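# Stack three arched boards centred on the drawn rectangle

## Task

Pile all three curved boards on the rectangle marked on the mat, with each one centred over the board beneath it and every board placed concave side facing down so it forms an arch. When finished, no other object on the table may be in contact with the stack, and the stack must stay put on its own without the robot supporting it.

## Robot and tools

Robot: two arms, left_arm and right_arm, each with six joints and a parallel gripper. The names are labels only; they do not match the left or right of any image. The fingers extend along the gripper's +z axis and close along its y axis.

Frame: every position in the results is in one shared scene frame in metres. Its origin sits on the table surface midway between the arms, +z is up, +x points out over the table, and left_arm is mounted on the +y side. Orientations are quaternions in w, x, y, z order. The reported hand point lies between the finger pads, roughly 1 cm behind the tips, and can be somewhat wrong, especially when an arm reaches far.

execute_actions takes "actions", a list holding one item or nothing, plus an optional "pictures" boolean.
- Empty list: nothing is commanded; the current state comes back with camera images.
- Motion: {"rows": [[...]], "steps": n}, with n from 10 to 15 (15 if omitted); each step lasts 1/30 s. Up to 15 rows, one per step; if there are fewer rows than steps the last row repeats. Every row is a single flat list of 14 numbers covering both arms, even if only one arm should move: left_arm waist, shoulder, elbow, wrist pitch, wrist yaw, wrist roll, opening, then the same seven for right_arm. The joint numbers are absolute target angles in radians (the same quantities printed under Joint positions), not offsets. Nominal ranges per arm: waist -2.618 to 3.054, shoulder 0.000 to 3.142, elbow 0.000 to 3.142, wrist pitch -1.571 to 1.571, wrist yaw -1.571 to 1.571, wrist roll -2.094 to 2.094. The opening is an absolute value in [-1, 1], +1 fully open, -1 closed. To keep an arm still, repeat its current angles.
- Wait: {"steps": n} with n up to 300 and no rows; it sends nothing new and returns after n steps counted from the previous result, with your reply time included.
A call is rejected, sending nothing, if a target exceeds a range end by more than 0.036 rad and lies farther out than that joint's last reported angle. True joint ends may differ from the listed ones by up to 0.036 rad either way; a target beyond the true end is clipped there and a "joint sent to its limit" line may appear, possibly referring to an earlier action. The absence of that line proves nothing about remaining travel.

Motion limits: each step, the sent target is kept within a fixed distance of the measured angle (waist 0.202, shoulder 0.258, elbow 0.238, wrist pitch 0.573, wrist yaw and roll 0.522 rad), and all of an arm's targets are pulled back if they would move its hand more than 70 mm from where it is. Big moves therefore take several calls. The last row stays the goal while you think or wait, until the arms settle or a step is HELD.

Timing: a result is produced 10 steps before its action ends; those steps run while you compose the next reply, and the next action only begins afterwards. Simulation time keeps running while you think and write, so be brief.

Result lines: the state line gives each gripper's position and quaternion. Joint positions and Joint velocities list, per arm, the six joints (rad, rad/s) followed by the finger gap (m, m/s; 0.094 m is fully open). grip_measured is the measured finger opening on the same -1 to 1 scale you command; each gripper reads off by up to about 1 mm of opening. To hold something, command roughly 0.03 below grip_measured for a firm grasp, less for a gentle one. Pads push about 50 to 62 N at most, less on very thin parts, with a brief spike on contact. "joint command not followed" means a clearance check changed or blocked some joint targets; the rest of the row still ran. HELD marks steps where your row was partly or fully not sent. Joint torques are the total drive output, with per-arm offsets, scaling and noise, and are not zero in free air. MOTOR HOT appears from 75 °C; at 90 °C the arm halts for 10 s, and at 100 °C it goes limp and falls; these are reported as OVER-TEMPERATURE FAULT lines. Avoid holding loads longer than needed.

zoom_image: {"camera": name, "region": [x0, y0, x1, y1]} in pixels of that camera's latest image, origin top-left, at most 504 by 504. Cameras, all 896x504: cam_head_left, cam_head_right, cam_left_wrist, cam_right_wrist.

show_instructions: no arguments; shows the scene's reference pages (seven images for this task).

finished_scene: {"scene": number of the current scene}; ends that scene irreversibly and grades it, so call it only after the stack rests unsupported.

Cautions: nothing may fall or be knocked off the table. Do not let the arms collide or push against each other. Avoid drops, slips, slams and forceful pushes. Objects may occasionally be tugged or nudged by an outside disturbance, so recheck after setting each board. Smooth moves with little effort are preferred.

Each tool is called after "Call:" as name([rows], argument=value, ...), one row to a line, values as JSON.

Reference images:

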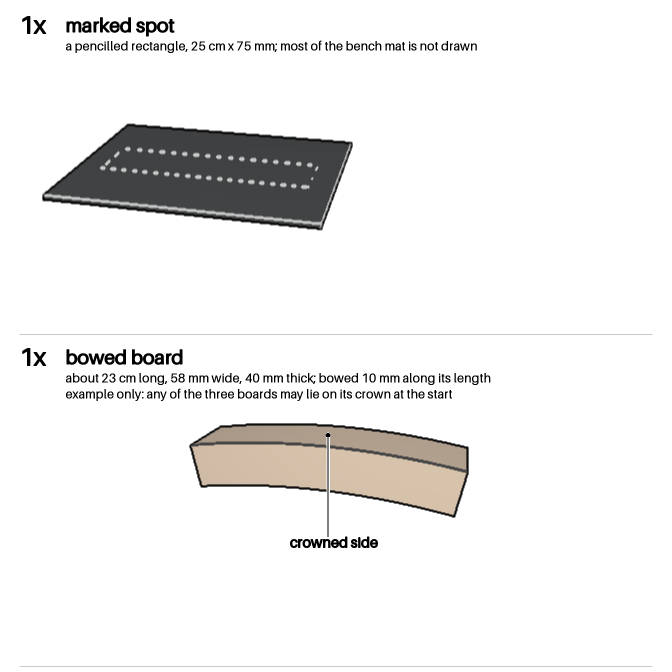

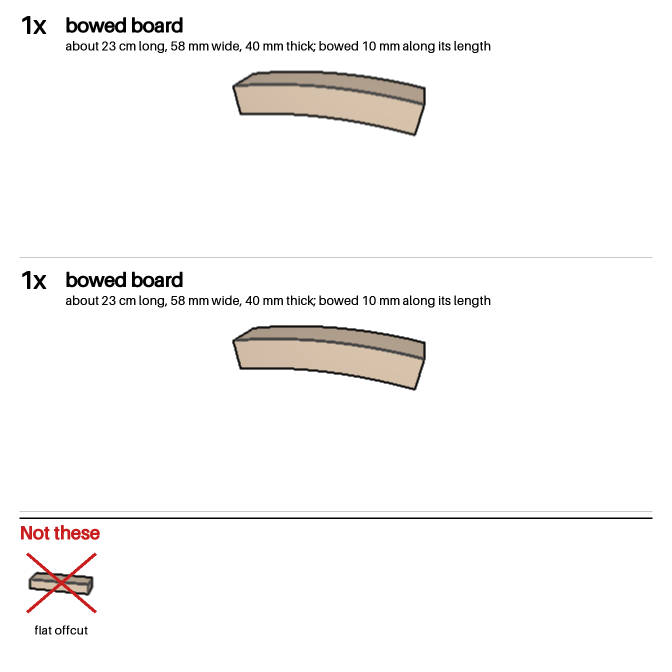

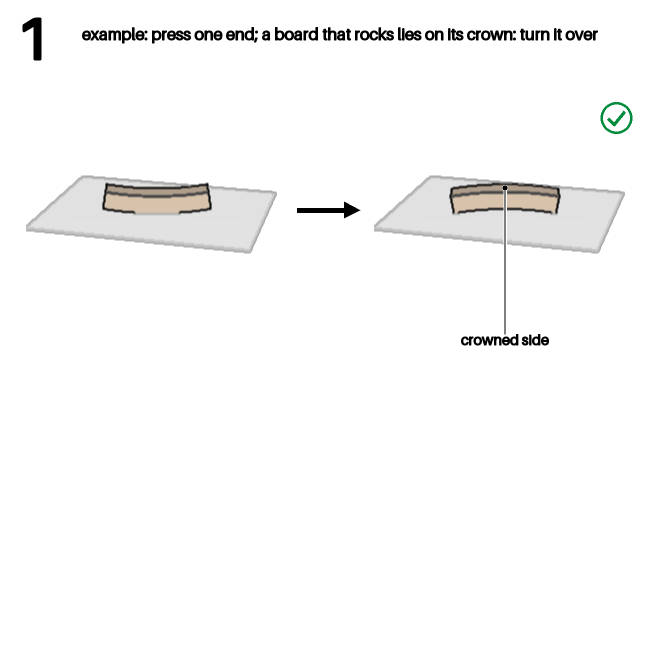

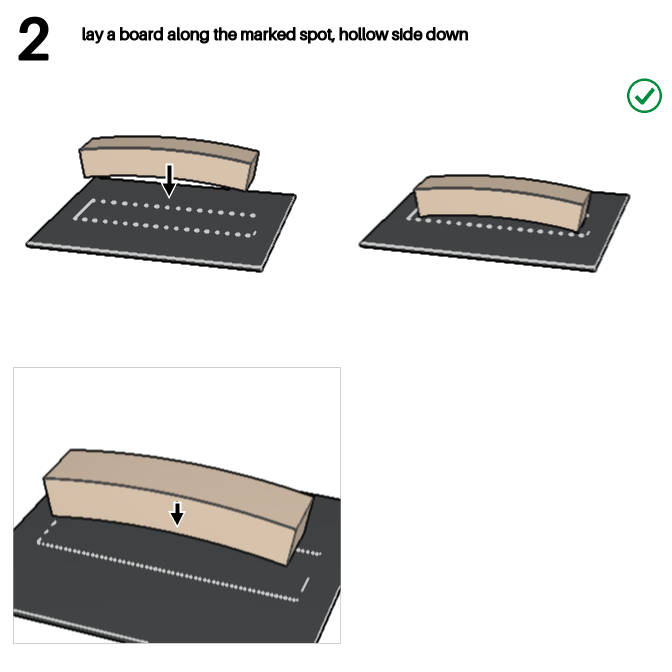

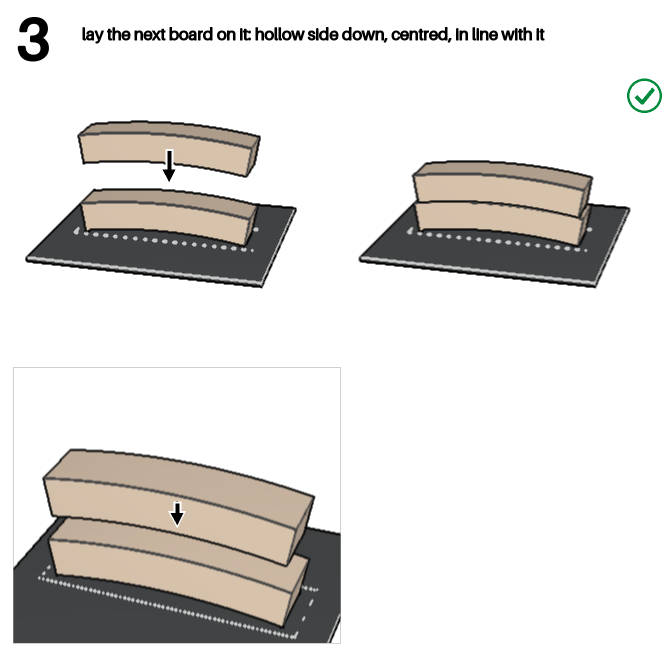

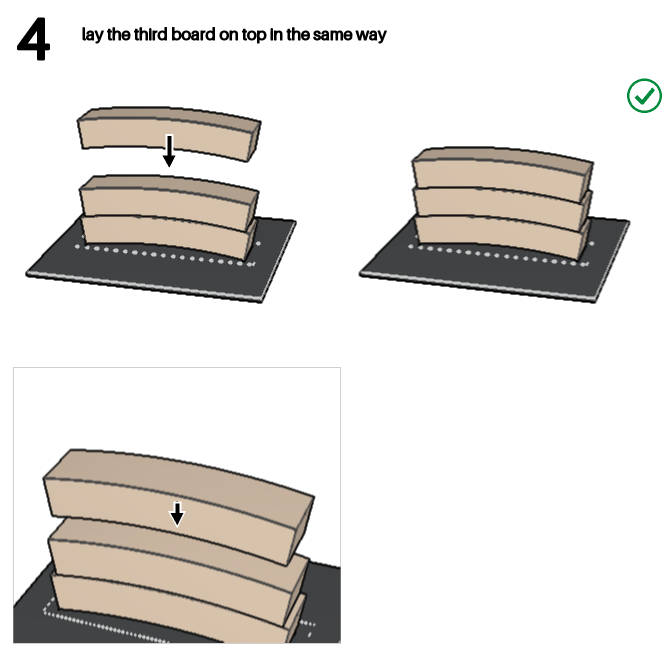

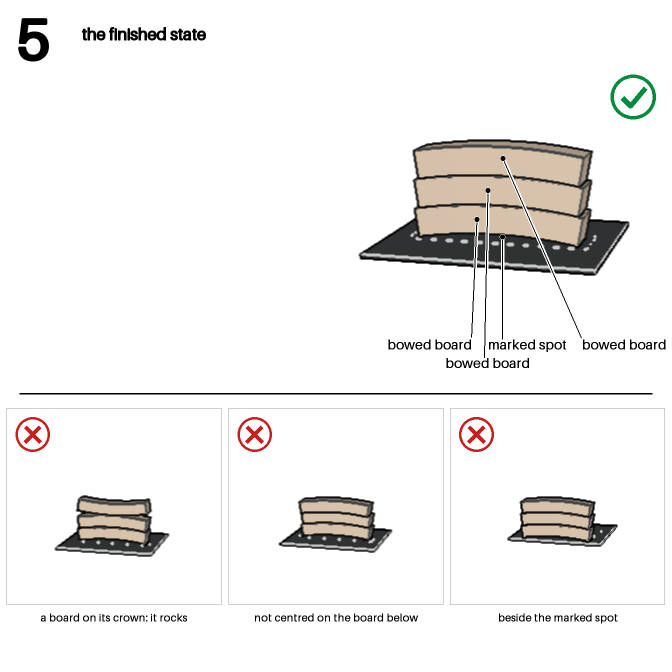

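## Session

Call:
execute_actions(actions=[])

Scene clock: 0.00 s of 8700.00 s.
left_arm: end_effector_position=(+0.0903, +0.4753, +0.1493) grip_measured=+1.000 end_effector_quat_wxyz=(+0.027, +0.963, -0.264, +0.053) | right_arm: end_effector_position=(+0.5921, -0.3049, +0.2317) grip_measured=+1.000 end_effector_quat_wxyz=(+0.386, -0.075, +0.719, +0.573)
Joint positions: left_arm=[ 1.224  1.135  1.048 -1.523  0.112 -1.441  0.094] | right_arm=[-0.415  2.454  2.101  0.089 -1.398  0.615  0.094]
Joint velocities: left_arm=[-0.002  0.012  0.007 -0.051 -0.066 -0.037  0.   ] | right_arm=[-0.002 -0.012  0.017 -0.037 -0.037 -0.022  0.   ]
Joint torques (N m, as the arm reports them, + toward a larger angle): no reading
Motor temperatures (°C, as the motors report them): left_arm=[26 28 28 27 29 28] | right_arm=[26 29 29 29 29 29]

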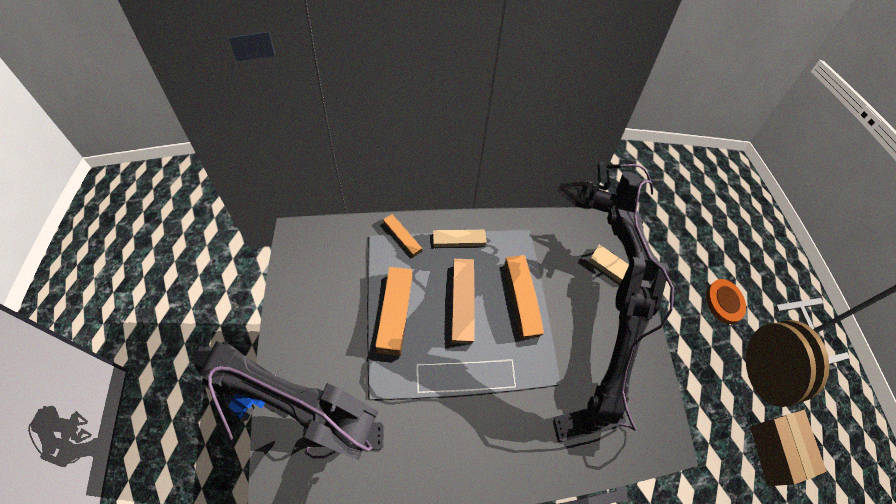

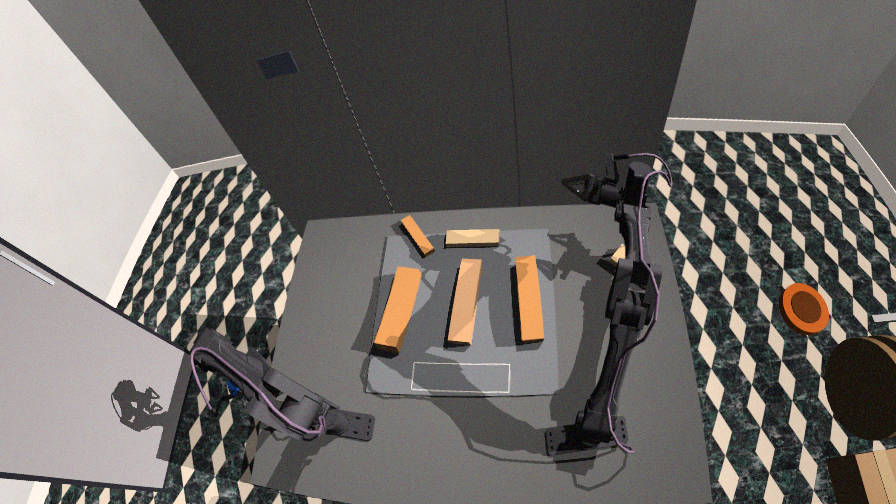

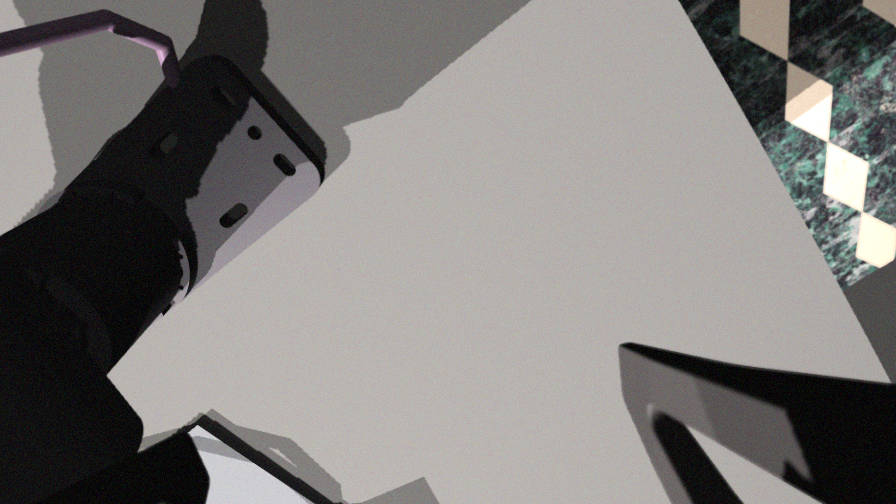

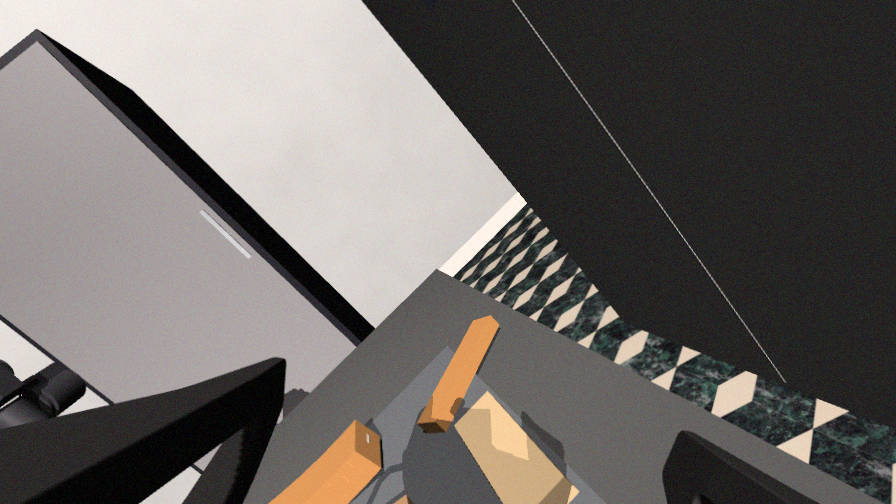

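Call:
zoom_image(camera="cam_head_left", region=[330, 190, 650, 460])

Call:
zoom_image(camera="cam_head_right", region=[330, 190, 650, 460])

Region (330, 190, 650, 460) of cam_head_left's 896x504 image, scaled by 1.575, with more detail than that image has; it fills the top 425 rows of this view, and the rest is white.

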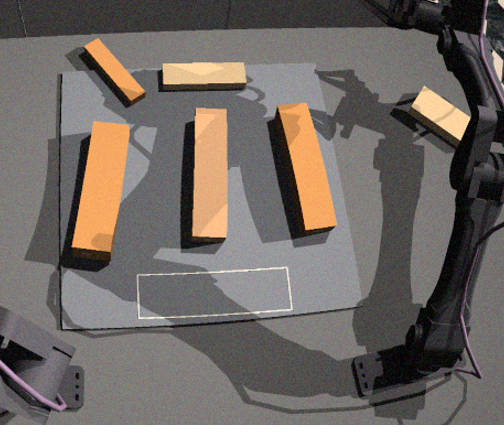

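Region (330, 190, 650, 460) of cam_head_right's 896x504 image, scaled by 1.575, with more detail than that image has; it fills the top 425 rows of this view, and the rest is white.

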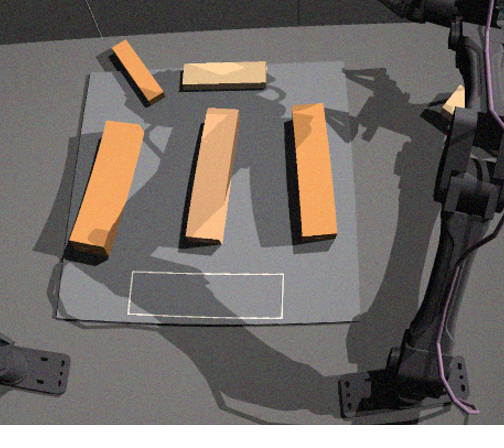

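Call:
zoom_image(camera="cam_head_left", region=[360, 245, 560, 405])

Call:
zoom_image(camera="cam_head_right", region=[360, 245, 560, 405])

Region (360, 245, 560, 405) of cam_head_left's 896x504 image, scaled by 2.520, with more detail than that image has; it fills the top 403 rows of this view, and the rest is white.

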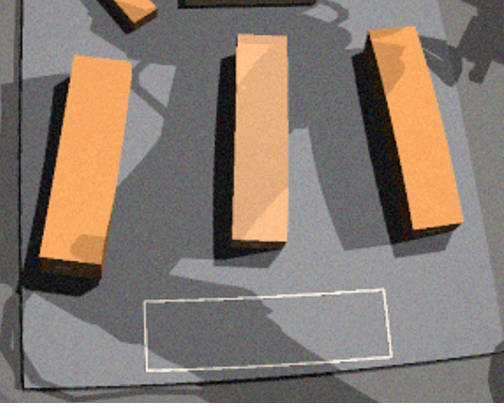

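Region (360, 245, 560, 405) of cam_head_right's 896x504 image, scaled by 2.520, with more detail than that image has; it fills the top 403 rows of this view, and the rest is white.

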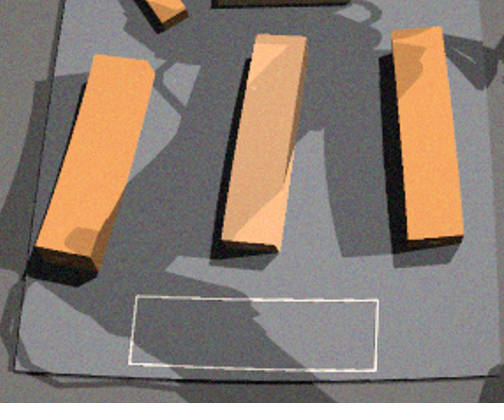

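Call:
execute_actions([
  {"rows": [[0.07, 1.8, 1.6, -1.37, 0.0, 0.0, 1.0, -0.09, 1.8, 1.6, -1.37, 0.0, 0.0, 1.0]], "steps": 15},
])

Call:
execute_actions([
  {"steps": 45},
], pictures=true)

Scene clock: 7.63 s of 8700.00 s.
left_arm: end_effector_position=(+0.1498, +0.5215, +0.1638) grip_measured=+1.000 end_effector_quat_wxyz=(+0.013, +0.853, -0.521, +0.023) | right_arm: end_effector_position=(+0.5772, -0.2567, +0.1955) grip_measured=+1.000 end_effector_quat_wxyz=(+0.364, -0.014, +0.799, +0.478)
Joint positions: left_arm=[ 1.005  1.405  1.296 -1.484  0.047 -1.101  0.094] | right_arm=[-0.307  2.253  1.861 -0.223 -1.07   0.349  0.094]
Joint velocities: left_arm=[-1.355  1.932  1.717  0.462 -0.227  2.029  0.   ] | right_arm=[ 1.033 -1.336 -1.36  -1.897  1.897 -1.136  0.   ]
Joint torques (N m, as the arm reports them, + toward a larger angle): left_arm=[-1.51 -4.47  7.56  0.24  0.08  0.03] | right_arm=[  1.73 -19.02   6.61   1.36  -0.53  -0.16]
Motor temperatures (°C, as the motors report them): left_arm=[26 28 29 27 29 28] | right_arm=[26 36 31 30 29 29]
Steps of this call (steps 1 to 90: nothing new was sent; then 4.47 s passed at rest; steps 91 to 95: the first 5 steps of this action). Readings (joint positions):
91: left_arm=[1.201 1.158 1.070 -1.534 0.093 -1.386] | right_arm=[-0.405 2.431 2.074 0.047 -1.342 0.564]
92: left_arm=[1.151 1.210 1.122 -1.541 0.077 -1.313] | right_arm=[-0.393 2.388 2.015 -0.025 -1.269 0.502]
94: left_arm=[1.052 1.338 1.238 -1.503 0.056 -1.172] | right_arm=[-0.341 2.298 1.909 -0.160 -1.133 0.392]
95: the state above

Scene clock: 9.13 s of 8700.00 s.
left_arm: end_effector_position=(+0.3411, +0.3481, +0.1201) grip_measured=+1.000 end_effector_quat_wxyz=(-0.025, -0.007, +1.000, -0.003) | right_arm: end_effector_position=(+0.3323, -0.2861, +0.1397) grip_measured=+1.000 end_effector_quat_wxyz=(+0.012, -0.001, +1.000, +0.003)
Joint positions: left_arm=[ 0.064  1.829  1.566 -1.358  0.006 -0.011  0.094] | right_arm=[-0.083  1.804  1.614 -1.356 -0.005  0.008  0.094]
Joint velocities: left_arm=[-0.007  0.002 -0.007  0.007  0.007  0.007  0.   ] | right_arm=[ 0.002  0.002 -0.007 -0.022 -0.007 -0.051  0.   ]
Joint torques (N m, as the arm reports them, + toward a larger angle): left_arm=[  0.54 -11.62   9.33  -0.11  -0.07   0.1 ] | right_arm=[ -0.43 -10.73   5.35   0.16   0.03  -0.1 ]
Motor temperatures (°C, as the motors report them): left_arm=[26 29 29 27 29 28] | right_arm=[26 36 31 30 29 29]
Kept back: nothing.
Steps of this call (steps 1 to 10: the last 10 steps of your previous action; steps 11 to 45: the robot went on to your last target). Readings (joint positions):
1: left_arm=[0.957 1.473 1.355 -1.468 0.040 -1.030] | right_arm=[-0.268 2.208 1.815 -0.282 -1.010 0.312]
2: left_arm=[0.910 1.541 1.413 -1.453 0.034 -0.959] | right_arm=[-0.228 2.163 1.772 -0.344 -0.947 0.277]
4: left_arm=[0.813 1.673 1.512 -1.417 0.021 -0.804] | right_arm=[-0.148 2.066 1.695 -0.490 -0.808 0.212]
8: left_arm=[0.568 1.830 1.566 -1.345 0.005 -0.420] | right_arm=[-0.060 1.894 1.639 -0.799 -0.548 0.124]
45: the state above
All arms were judged still, so your last target was given up. Only a new action makes them travel on or press farther. Fingers that are still opening or closing keep moving.

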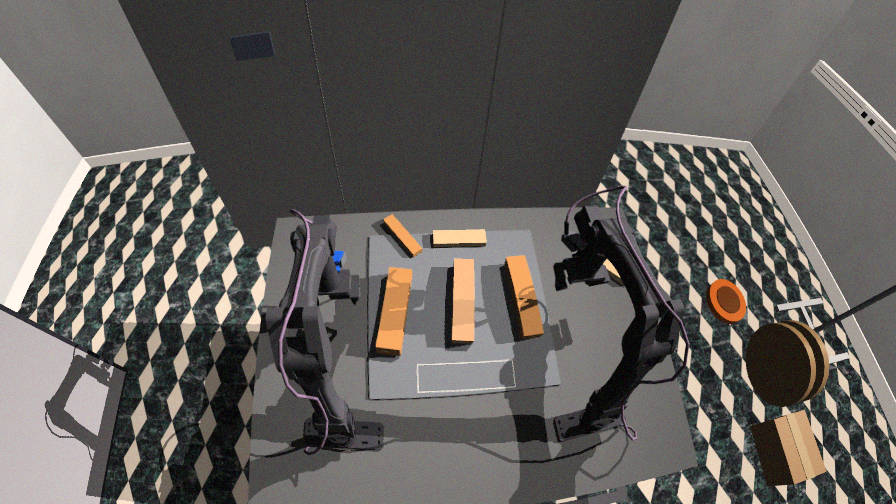

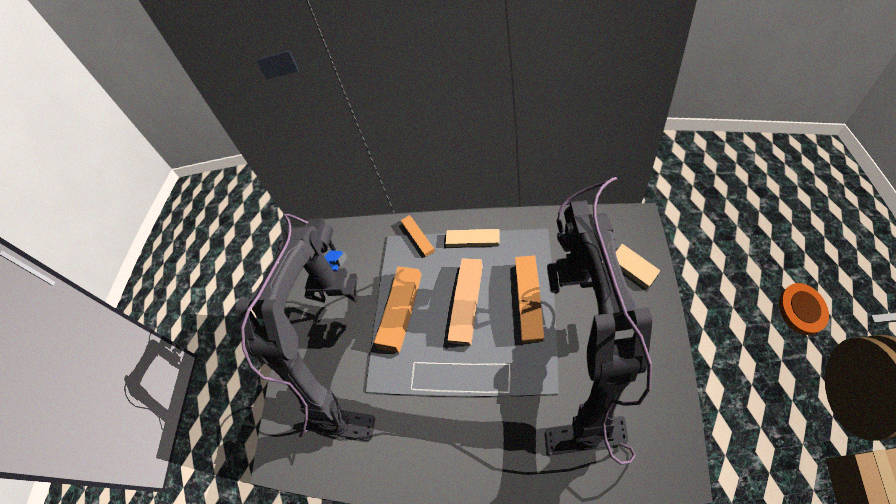

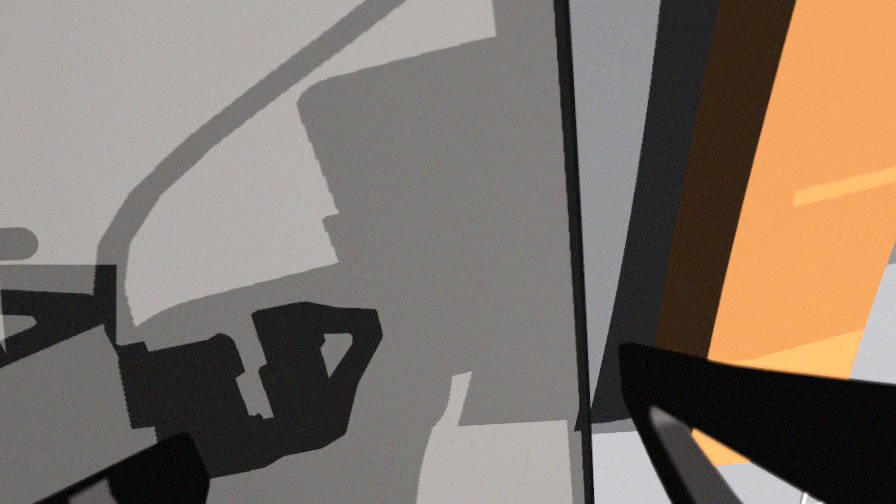

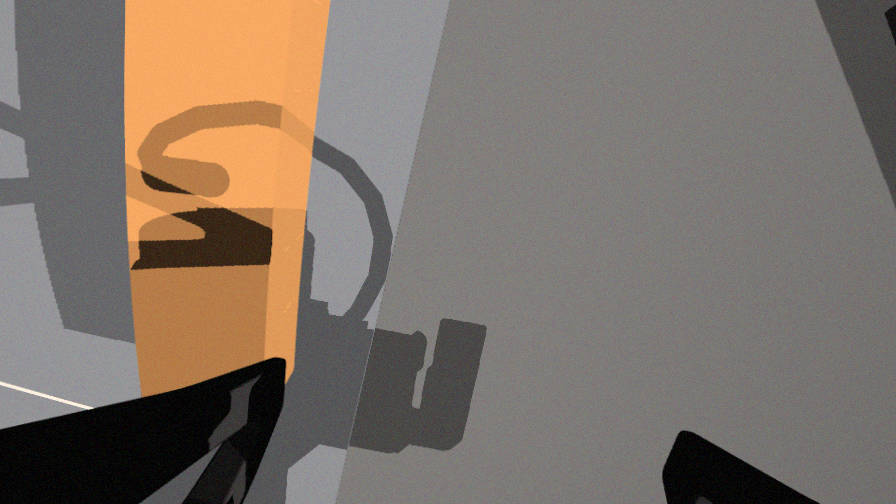

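Call:
execute_actions([
  {"rows": [[0.4, 1.9, 1.5, -1.17, 1.15, 1.57, 1.0, -0.43, 1.9, 1.5, -1.17, -1.15, -1.57, 1.0]], "steps": 15},
])

Call:
execute_actions([
  {"steps": 30},
], pictures=true)

Scene clock: 12.50 s of 8700.00 s.
left_arm: end_effector_position=(+0.3675, +0.3509, +0.1072) grip_measured=+1.000 end_effector_quat_wxyz=(+0.063, +0.096, +0.965, -0.236) | right_arm: end_effector_position=(+0.3507, -0.2914, +0.1161) grip_measured=+1.000 end_effector_quat_wxyz=(+0.077, -0.106, +0.964, +0.231)
Joint positions: left_arm=[ 0.309  1.895  1.518 -1.24   0.491  0.458  0.094] | right_arm=[-0.334  1.879  1.532 -1.24  -0.492 -0.464  0.094]
Joint velocities: left_arm=[ 1.78   0.549 -0.242  0.593  2.674  2.762  0.   ] | right_arm=[-1.795  0.735 -0.349  0.462 -2.791 -2.894  0.   ]
Joint torques (N m, as the arm reports them, + toward a larger angle): left_arm=[ -1.46 -12.17   6.45  -0.19   0.33   0.1 ] | right_arm=[  1.02 -13.21   5.62   0.18  -0.42  -0.09]
Motor temperatures (°C, as the motors report them): left_arm=[26 30 29 27 29 28] | right_arm=[26 36 31 30 29 29]
Steps of this call (steps 1 to 90: nothing new was sent; then 0.20 s passed at rest; steps 91 to 95: the first 5 steps of this action). Readings (joint positions):
91: left_arm=[0.086 1.832 1.558 -1.342 0.082 0.065] | right_arm=[-0.107 1.807 1.600 -1.337 -0.083 -0.069]
92: left_arm=[0.126 1.839 1.547 -1.312 0.193 0.165] | right_arm=[-0.149 1.813 1.579 -1.304 -0.195 -0.170]
94: left_arm=[0.246 1.875 1.526 -1.261 0.395 0.361] | right_arm=[-0.271 1.854 1.545 -1.259 -0.397 -0.367]
95: the state above

Scene clock: 13.50 s of 8700.00 s.
left_arm: end_effector_position=(+0.4018, +0.3161, +0.1717) grip_measured=+1.000 end_effector_quat_wxyz=(+0.425, +0.475, +0.700, -0.321) | right_arm: end_effector_position=(+0.3824, -0.2575, +0.1762) grip_measured=+1.000 end_effector_quat_wxyz=(+0.429, -0.480, +0.697, +0.317)
Joint positions: left_arm=[ 0.404  1.926  1.499 -1.178  1.123  1.558  0.094] | right_arm=[-0.434  1.919  1.505 -1.178 -1.125 -1.561  0.094]
Joint velocities: left_arm=[ 0.007  0.002 -0.007 -0.022 -0.007  0.022  0.   ] | right_arm=[-0.002 -0.002 -0.017  0.007 -0.037 -0.066  0.   ]
Joint torques (N m, as the arm reports them, + toward a larger angle): left_arm=[ -0.57 -12.25   6.68   0.13   0.66   0.1 ] | right_arm=[  0.33 -13.26   5.97   0.34  -0.74  -0.08]
Motor temperatures (°C, as the motors report them): left_arm=[26 30 29 27 29 28] | right_arm=[26 36 31 30 29 29]
Kept back: nothing.
Steps of this call (steps 1 to 10: the last 10 steps of your previous action; steps 11 to 30: the robot went on to your last target). Readings (joint positions):
1: left_arm=[0.363 1.912 1.511 -1.222 0.581 0.555] | right_arm=[-0.389 1.900 1.522 -1.225 -0.582 -0.561]
2: left_arm=[0.403 1.923 1.505 -1.209 0.670 0.651] | right_arm=[-0.430 1.916 1.513 -1.213 -0.669 -0.657]
4: left_arm=[0.436 1.930 1.499 -1.195 0.823 0.845] | right_arm=[-0.464 1.927 1.505 -1.200 -0.820 -0.850]
8: left_arm=[0.414 1.926 1.499 -1.184 1.004 1.222] | right_arm=[-0.443 1.920 1.505 -1.188 -1.004 -1.227]
30: the state above

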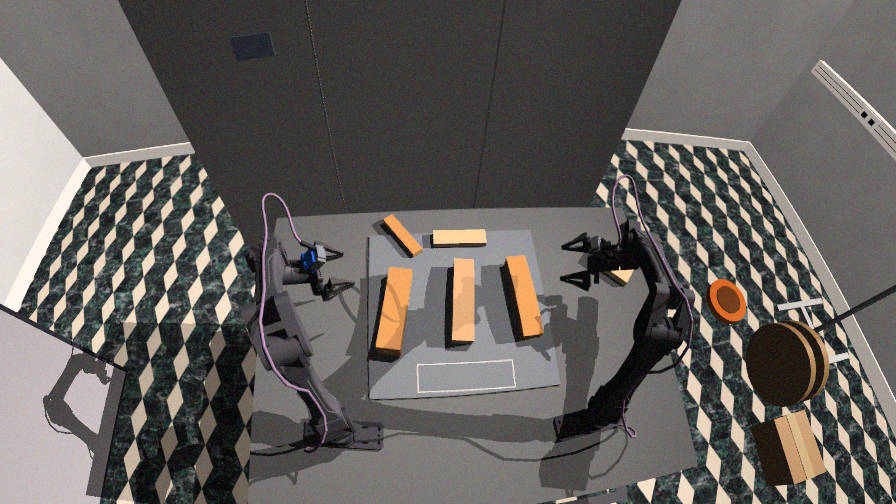

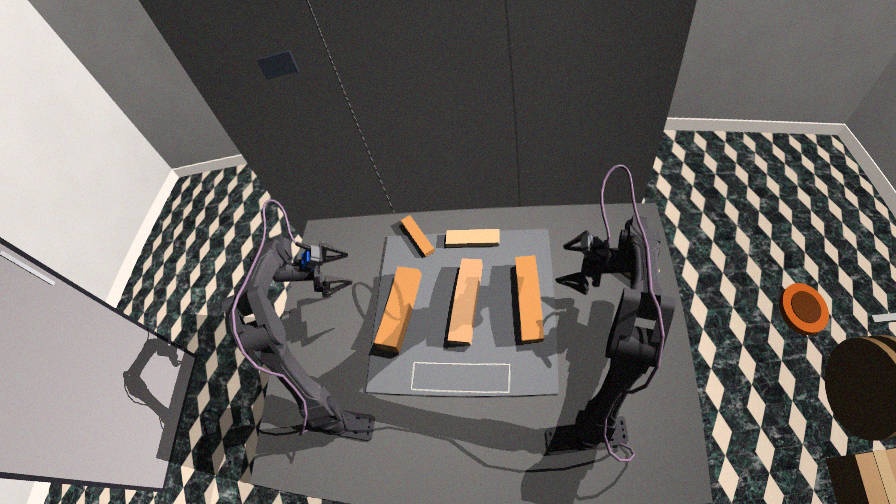

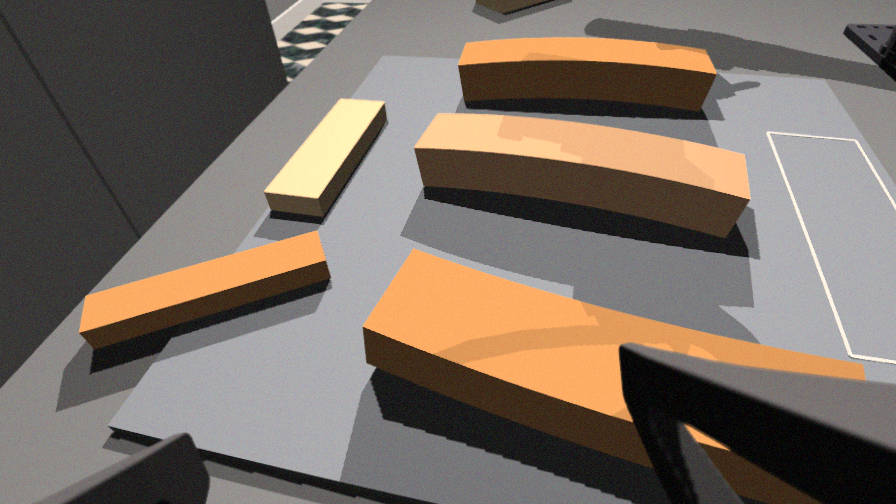

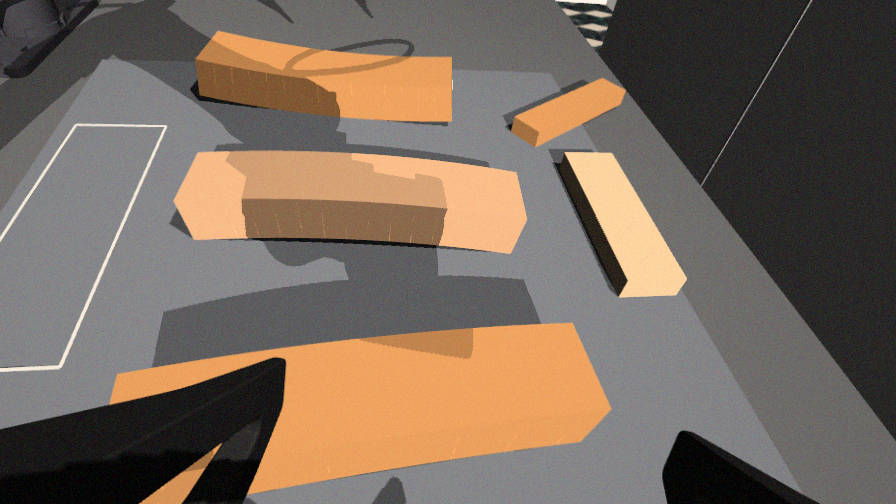

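Call:
zoom_image(camera="cam_head_left", region=[290, 230, 430, 370])

Call:
zoom_image(camera="cam_head_left", region=[490, 220, 630, 360])

Call:
zoom_image(camera="cam_head_left", region=[400, 250, 540, 400])

Region (290, 230, 430, 370) of cam_head_left's 896x504 image, scaled by 3.600, with more detail than that image has.

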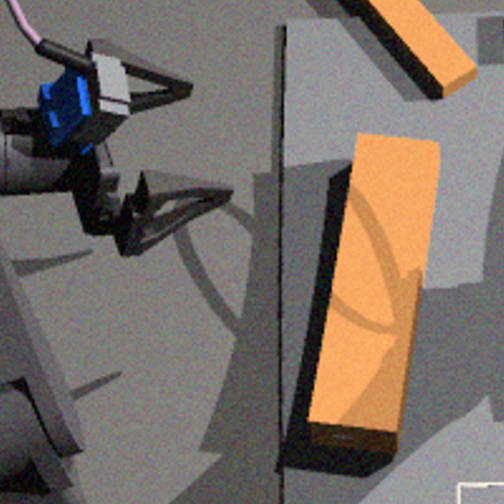

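Region (490, 220, 630, 360) of cam_head_left's 896x504 image, scaled by 3.600, with more detail than that image has.

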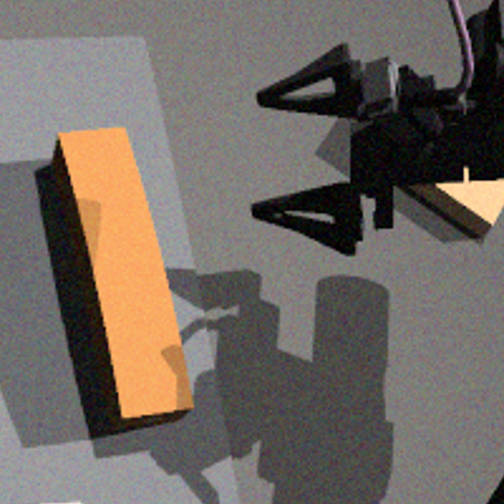

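Region (400, 250, 540, 400) of cam_head_left's 896x504 image, scaled by 3.360, with more detail than that image has; it fills the left 470 columns of this view, and the rest is white.

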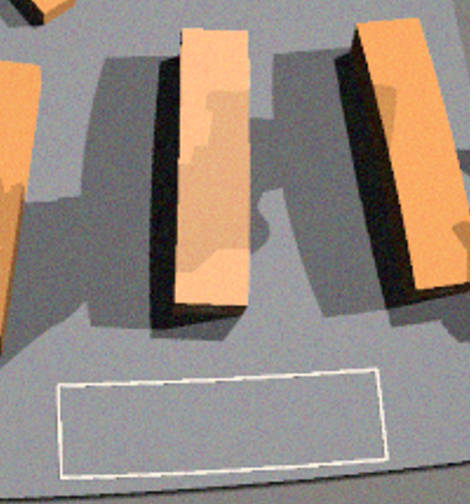

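Call:
zoom_image(camera="cam_head_left", region=[290, 380, 430, 470])

Call:
zoom_image(camera="cam_head_left", region=[510, 360, 650, 460])

Call:
zoom_image(camera="cam_head_left", region=[355, 200, 545, 270])

Region (290, 380, 430, 470) of cam_head_left's 896x504 image, scaled by 3.600, with more detail than that image has; it fills the top 324 rows of this view, and the rest is white.

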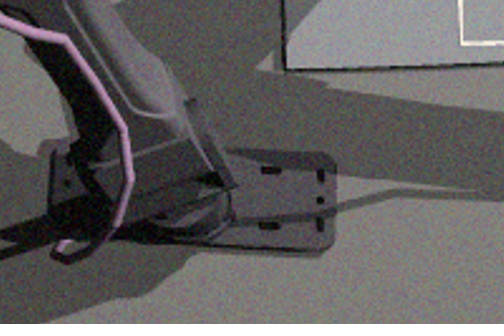

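Region (510, 360, 650, 460) of cam_head_left's 896x504 image, scaled by 3.600, with more detail than that image has; it fills the top 360 rows of this view, and the rest is white.

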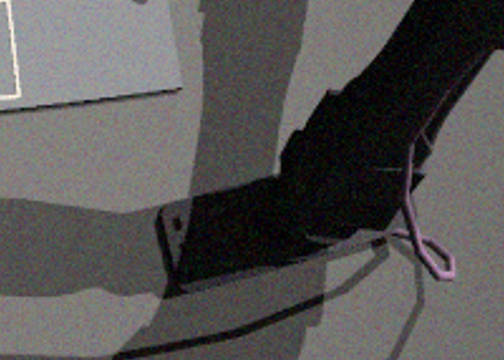

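Region (355, 200, 545, 270) of cam_head_left's 896x504 image, scaled by 2.653, with more detail than that image has; it fills the top 186 rows of this view, and the rest is white.

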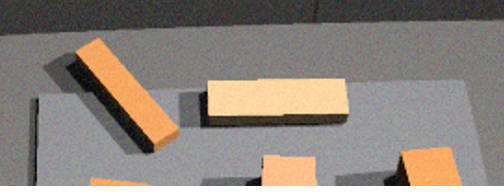

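Call:
execute_actions([
  {"rows": [[0.2, 1.8, 1.45, -1.19, 0.9, 1.0, 1.0, -0.25, 1.95, 1.65, -1.22, -0.9, -1.0, 1.0],[0.2, 1.8, 1.45, -1.19, 0.9, 1.0, 1.0, -0.25, 1.95, 1.65, -1.22, -0.9, -1.0, 1.0],[0.2, 1.8, 1.45, -1.19, 0.9, 1.0, 1.0, -0.25, 1.95, 1.65, -1.22, -0.9, -1.0, 1.0],[0.0, 1.72, 1.4, -1.2, 0.6, 0.5, 1.0, -0.05, 1.98, 1.74, -1.27, -0.6, -0.5, 1.0],[0.0, 1.72, 1.4, -1.2, 0.6, 0.5, 1.0, -0.05, 1.98, 1.74, -1.27, -0.6, -0.5, 1.0],[0.0, 1.72, 1.4, -1.2, 0.6, 0.5, 1.0, -0.05, 1.98, 1.74, -1.27, -0.6, -0.5, 1.0],[-0.398, 1.69, 1.35, -1.205, 0.0, -0.278, 1.0, 0.223, 2.0, 1.77, -1.30, 0.0, 0.276, 1.0]], "steps": 15},
])

Call:
execute_actions([
  {"steps": 32},
], pictures=true)

Scene clock: 32.17 s of 8700.00 s.
left_arm: end_effector_position=(+0.3661, +0.2535, +0.1550) grip_measured=+1.000 end_effector_quat_wxyz=(+0.255, +0.442, +0.793, -0.334) | right_arm: end_effector_position=(+0.3927, -0.2094, +0.1638) grip_measured=+1.000 end_effector_quat_wxyz=(+0.271, -0.440, +0.793, +0.321)
Joint positions: left_arm=[ 0.18   1.812  1.434 -1.163  0.867  1.122  0.094] | right_arm=[-0.233  1.96   1.665 -1.211 -0.866 -1.123  0.094]
Joint velocities: left_arm=[-1.951 -0.994 -0.476 -0.139 -1.985 -2.864  0.   ] | right_arm=[1.722 0.237 1.013 0.007 2.    2.85  0.   ]
Joint torques (N m, as the arm reports them, + toward a larger angle): left_arm=[ -1.45 -11.81   6.33  -0.1    0.63  -0.03] | right_arm=[  2.83 -11.66   7.55  -0.27  -0.71  -0.04]
Motor temperatures (°C, as the motors report them): left_arm=[26 33 29 27 30 28] | right_arm=[26 37 31 29 29 29]
Steps of this call (steps 1 to 15: the robot went on to your last target; steps 16 to 90: nothing new was sent; then 15.50 s passed at rest; steps 91 to 95: the first 5 steps of this action). Readings (joint positions):
91: left_arm=[0.387 1.915 1.492 -1.169 1.089 1.484] | right_arm=[-0.418 1.923 1.524 -1.191 -1.087 -1.489]
92: left_arm=[0.355 1.896 1.476 -1.165 1.041 1.391] | right_arm=[-0.387 1.935 1.559 -1.196 -1.040 -1.393]
94: left_arm=[0.246 1.845 1.451 -1.164 0.942 1.221] | right_arm=[-0.292 1.951 1.626 -1.206 -0.940 -1.222]
95: the state above

Scene clock: 33.23 s of 8700.00 s.
left_arm: end_effector_position=(+0.2934, +0.2060, +0.1041) grip_measured=+1.000 end_effector_quat_wxyz=(+0.011, +0.101, +0.995, -0.008) | right_arm: end_effector_position=(+0.3636, -0.1683, +0.1085) grip_measured=+1.000 end_effector_quat_wxyz=(+0.016, -0.025, +1.000, +0.009)
Joint positions: left_arm=[-0.406  1.706  1.356 -1.194  0.008 -0.264  0.094] | right_arm=[ 0.222  1.997  1.748 -1.287 -0.007  0.265  0.094]
Joint velocities: left_arm=[ 0.002 -0.002  0.002  0.051 -0.022  0.037  0.   ] | right_arm=[ 0.002 -0.002 -0.012 -0.037 -0.007  0.037  0.   ]
Joint torques (N m, as the arm reports them, + toward a larger angle): left_arm=[ 0.57 -9.31  6.25  0.05 -0.08 -0.12] | right_arm=[  0.14 -12.27   8.36   0.21   0.06   0.05]
Motor temperatures (°C, as the motors report them): left_arm=[26 33 29 27 30 28] | right_arm=[26 37 32 29 29 29]
Kept back: nothing.
Steps of this call (steps 1 to 10: the last 10 steps of your previous action; steps 11 to 32: the robot went on to your last target). Readings (joint positions):
1: left_arm=[0.110 1.782 1.423 -1.168 0.811 1.024] | right_arm=[-0.171 1.966 1.693 -1.211 -0.810 -1.024]
2: left_arm=[0.037 1.755 1.412 -1.169 0.727 0.926] | right_arm=[-0.104 1.970 1.716 -1.218 -0.724 -0.925]
4: left_arm=[-0.115 1.715 1.386 -1.174 0.528 0.730] | right_arm=[0.036 1.977 1.744 -1.227 -0.521 -0.727]
8: left_arm=[-0.382 1.706 1.361 -1.183 0.227 0.339] | right_arm=[0.255 1.993 1.748 -1.252 -0.229 -0.335]
32: the state above

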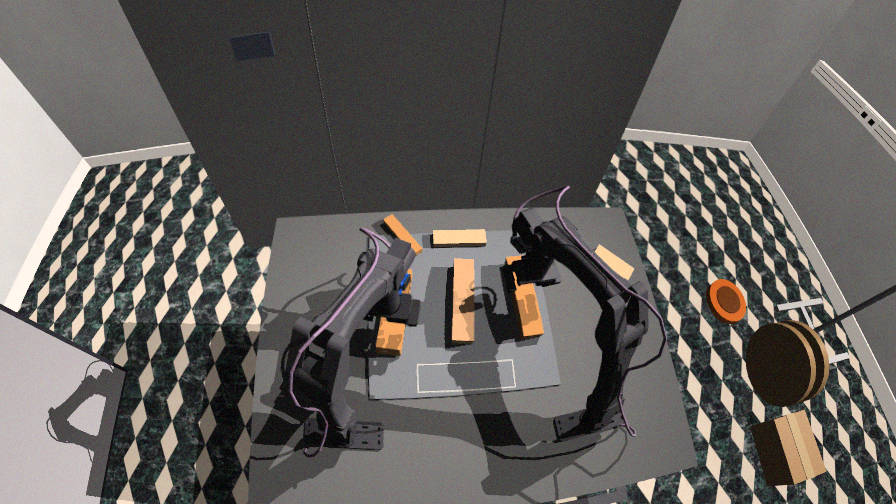

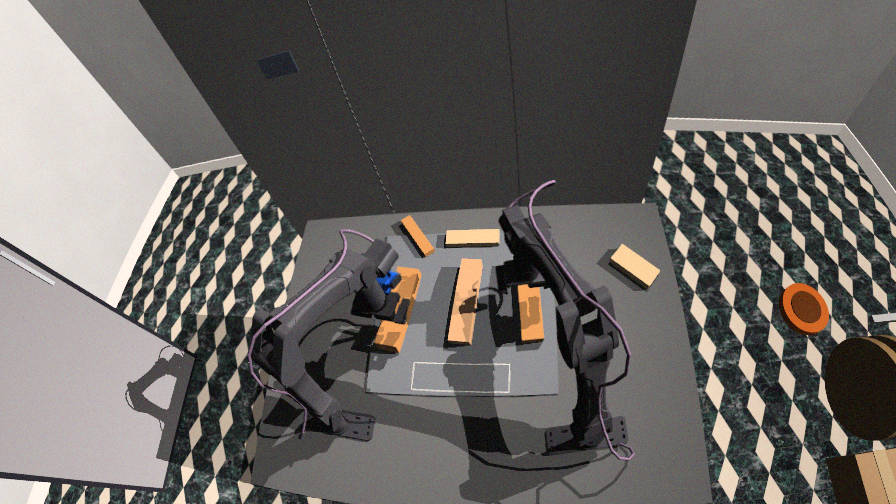

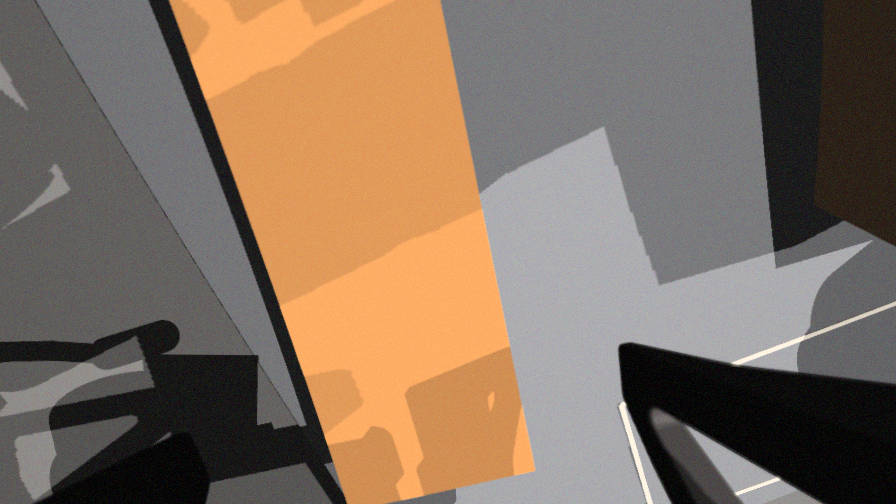

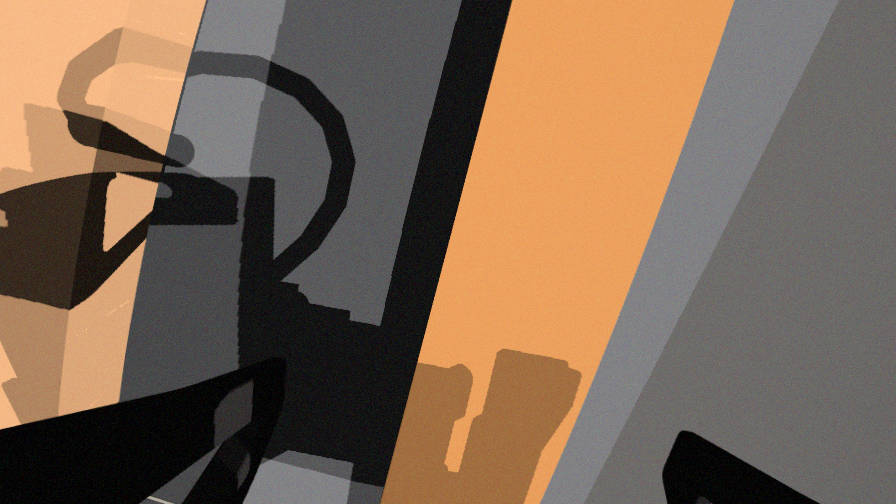

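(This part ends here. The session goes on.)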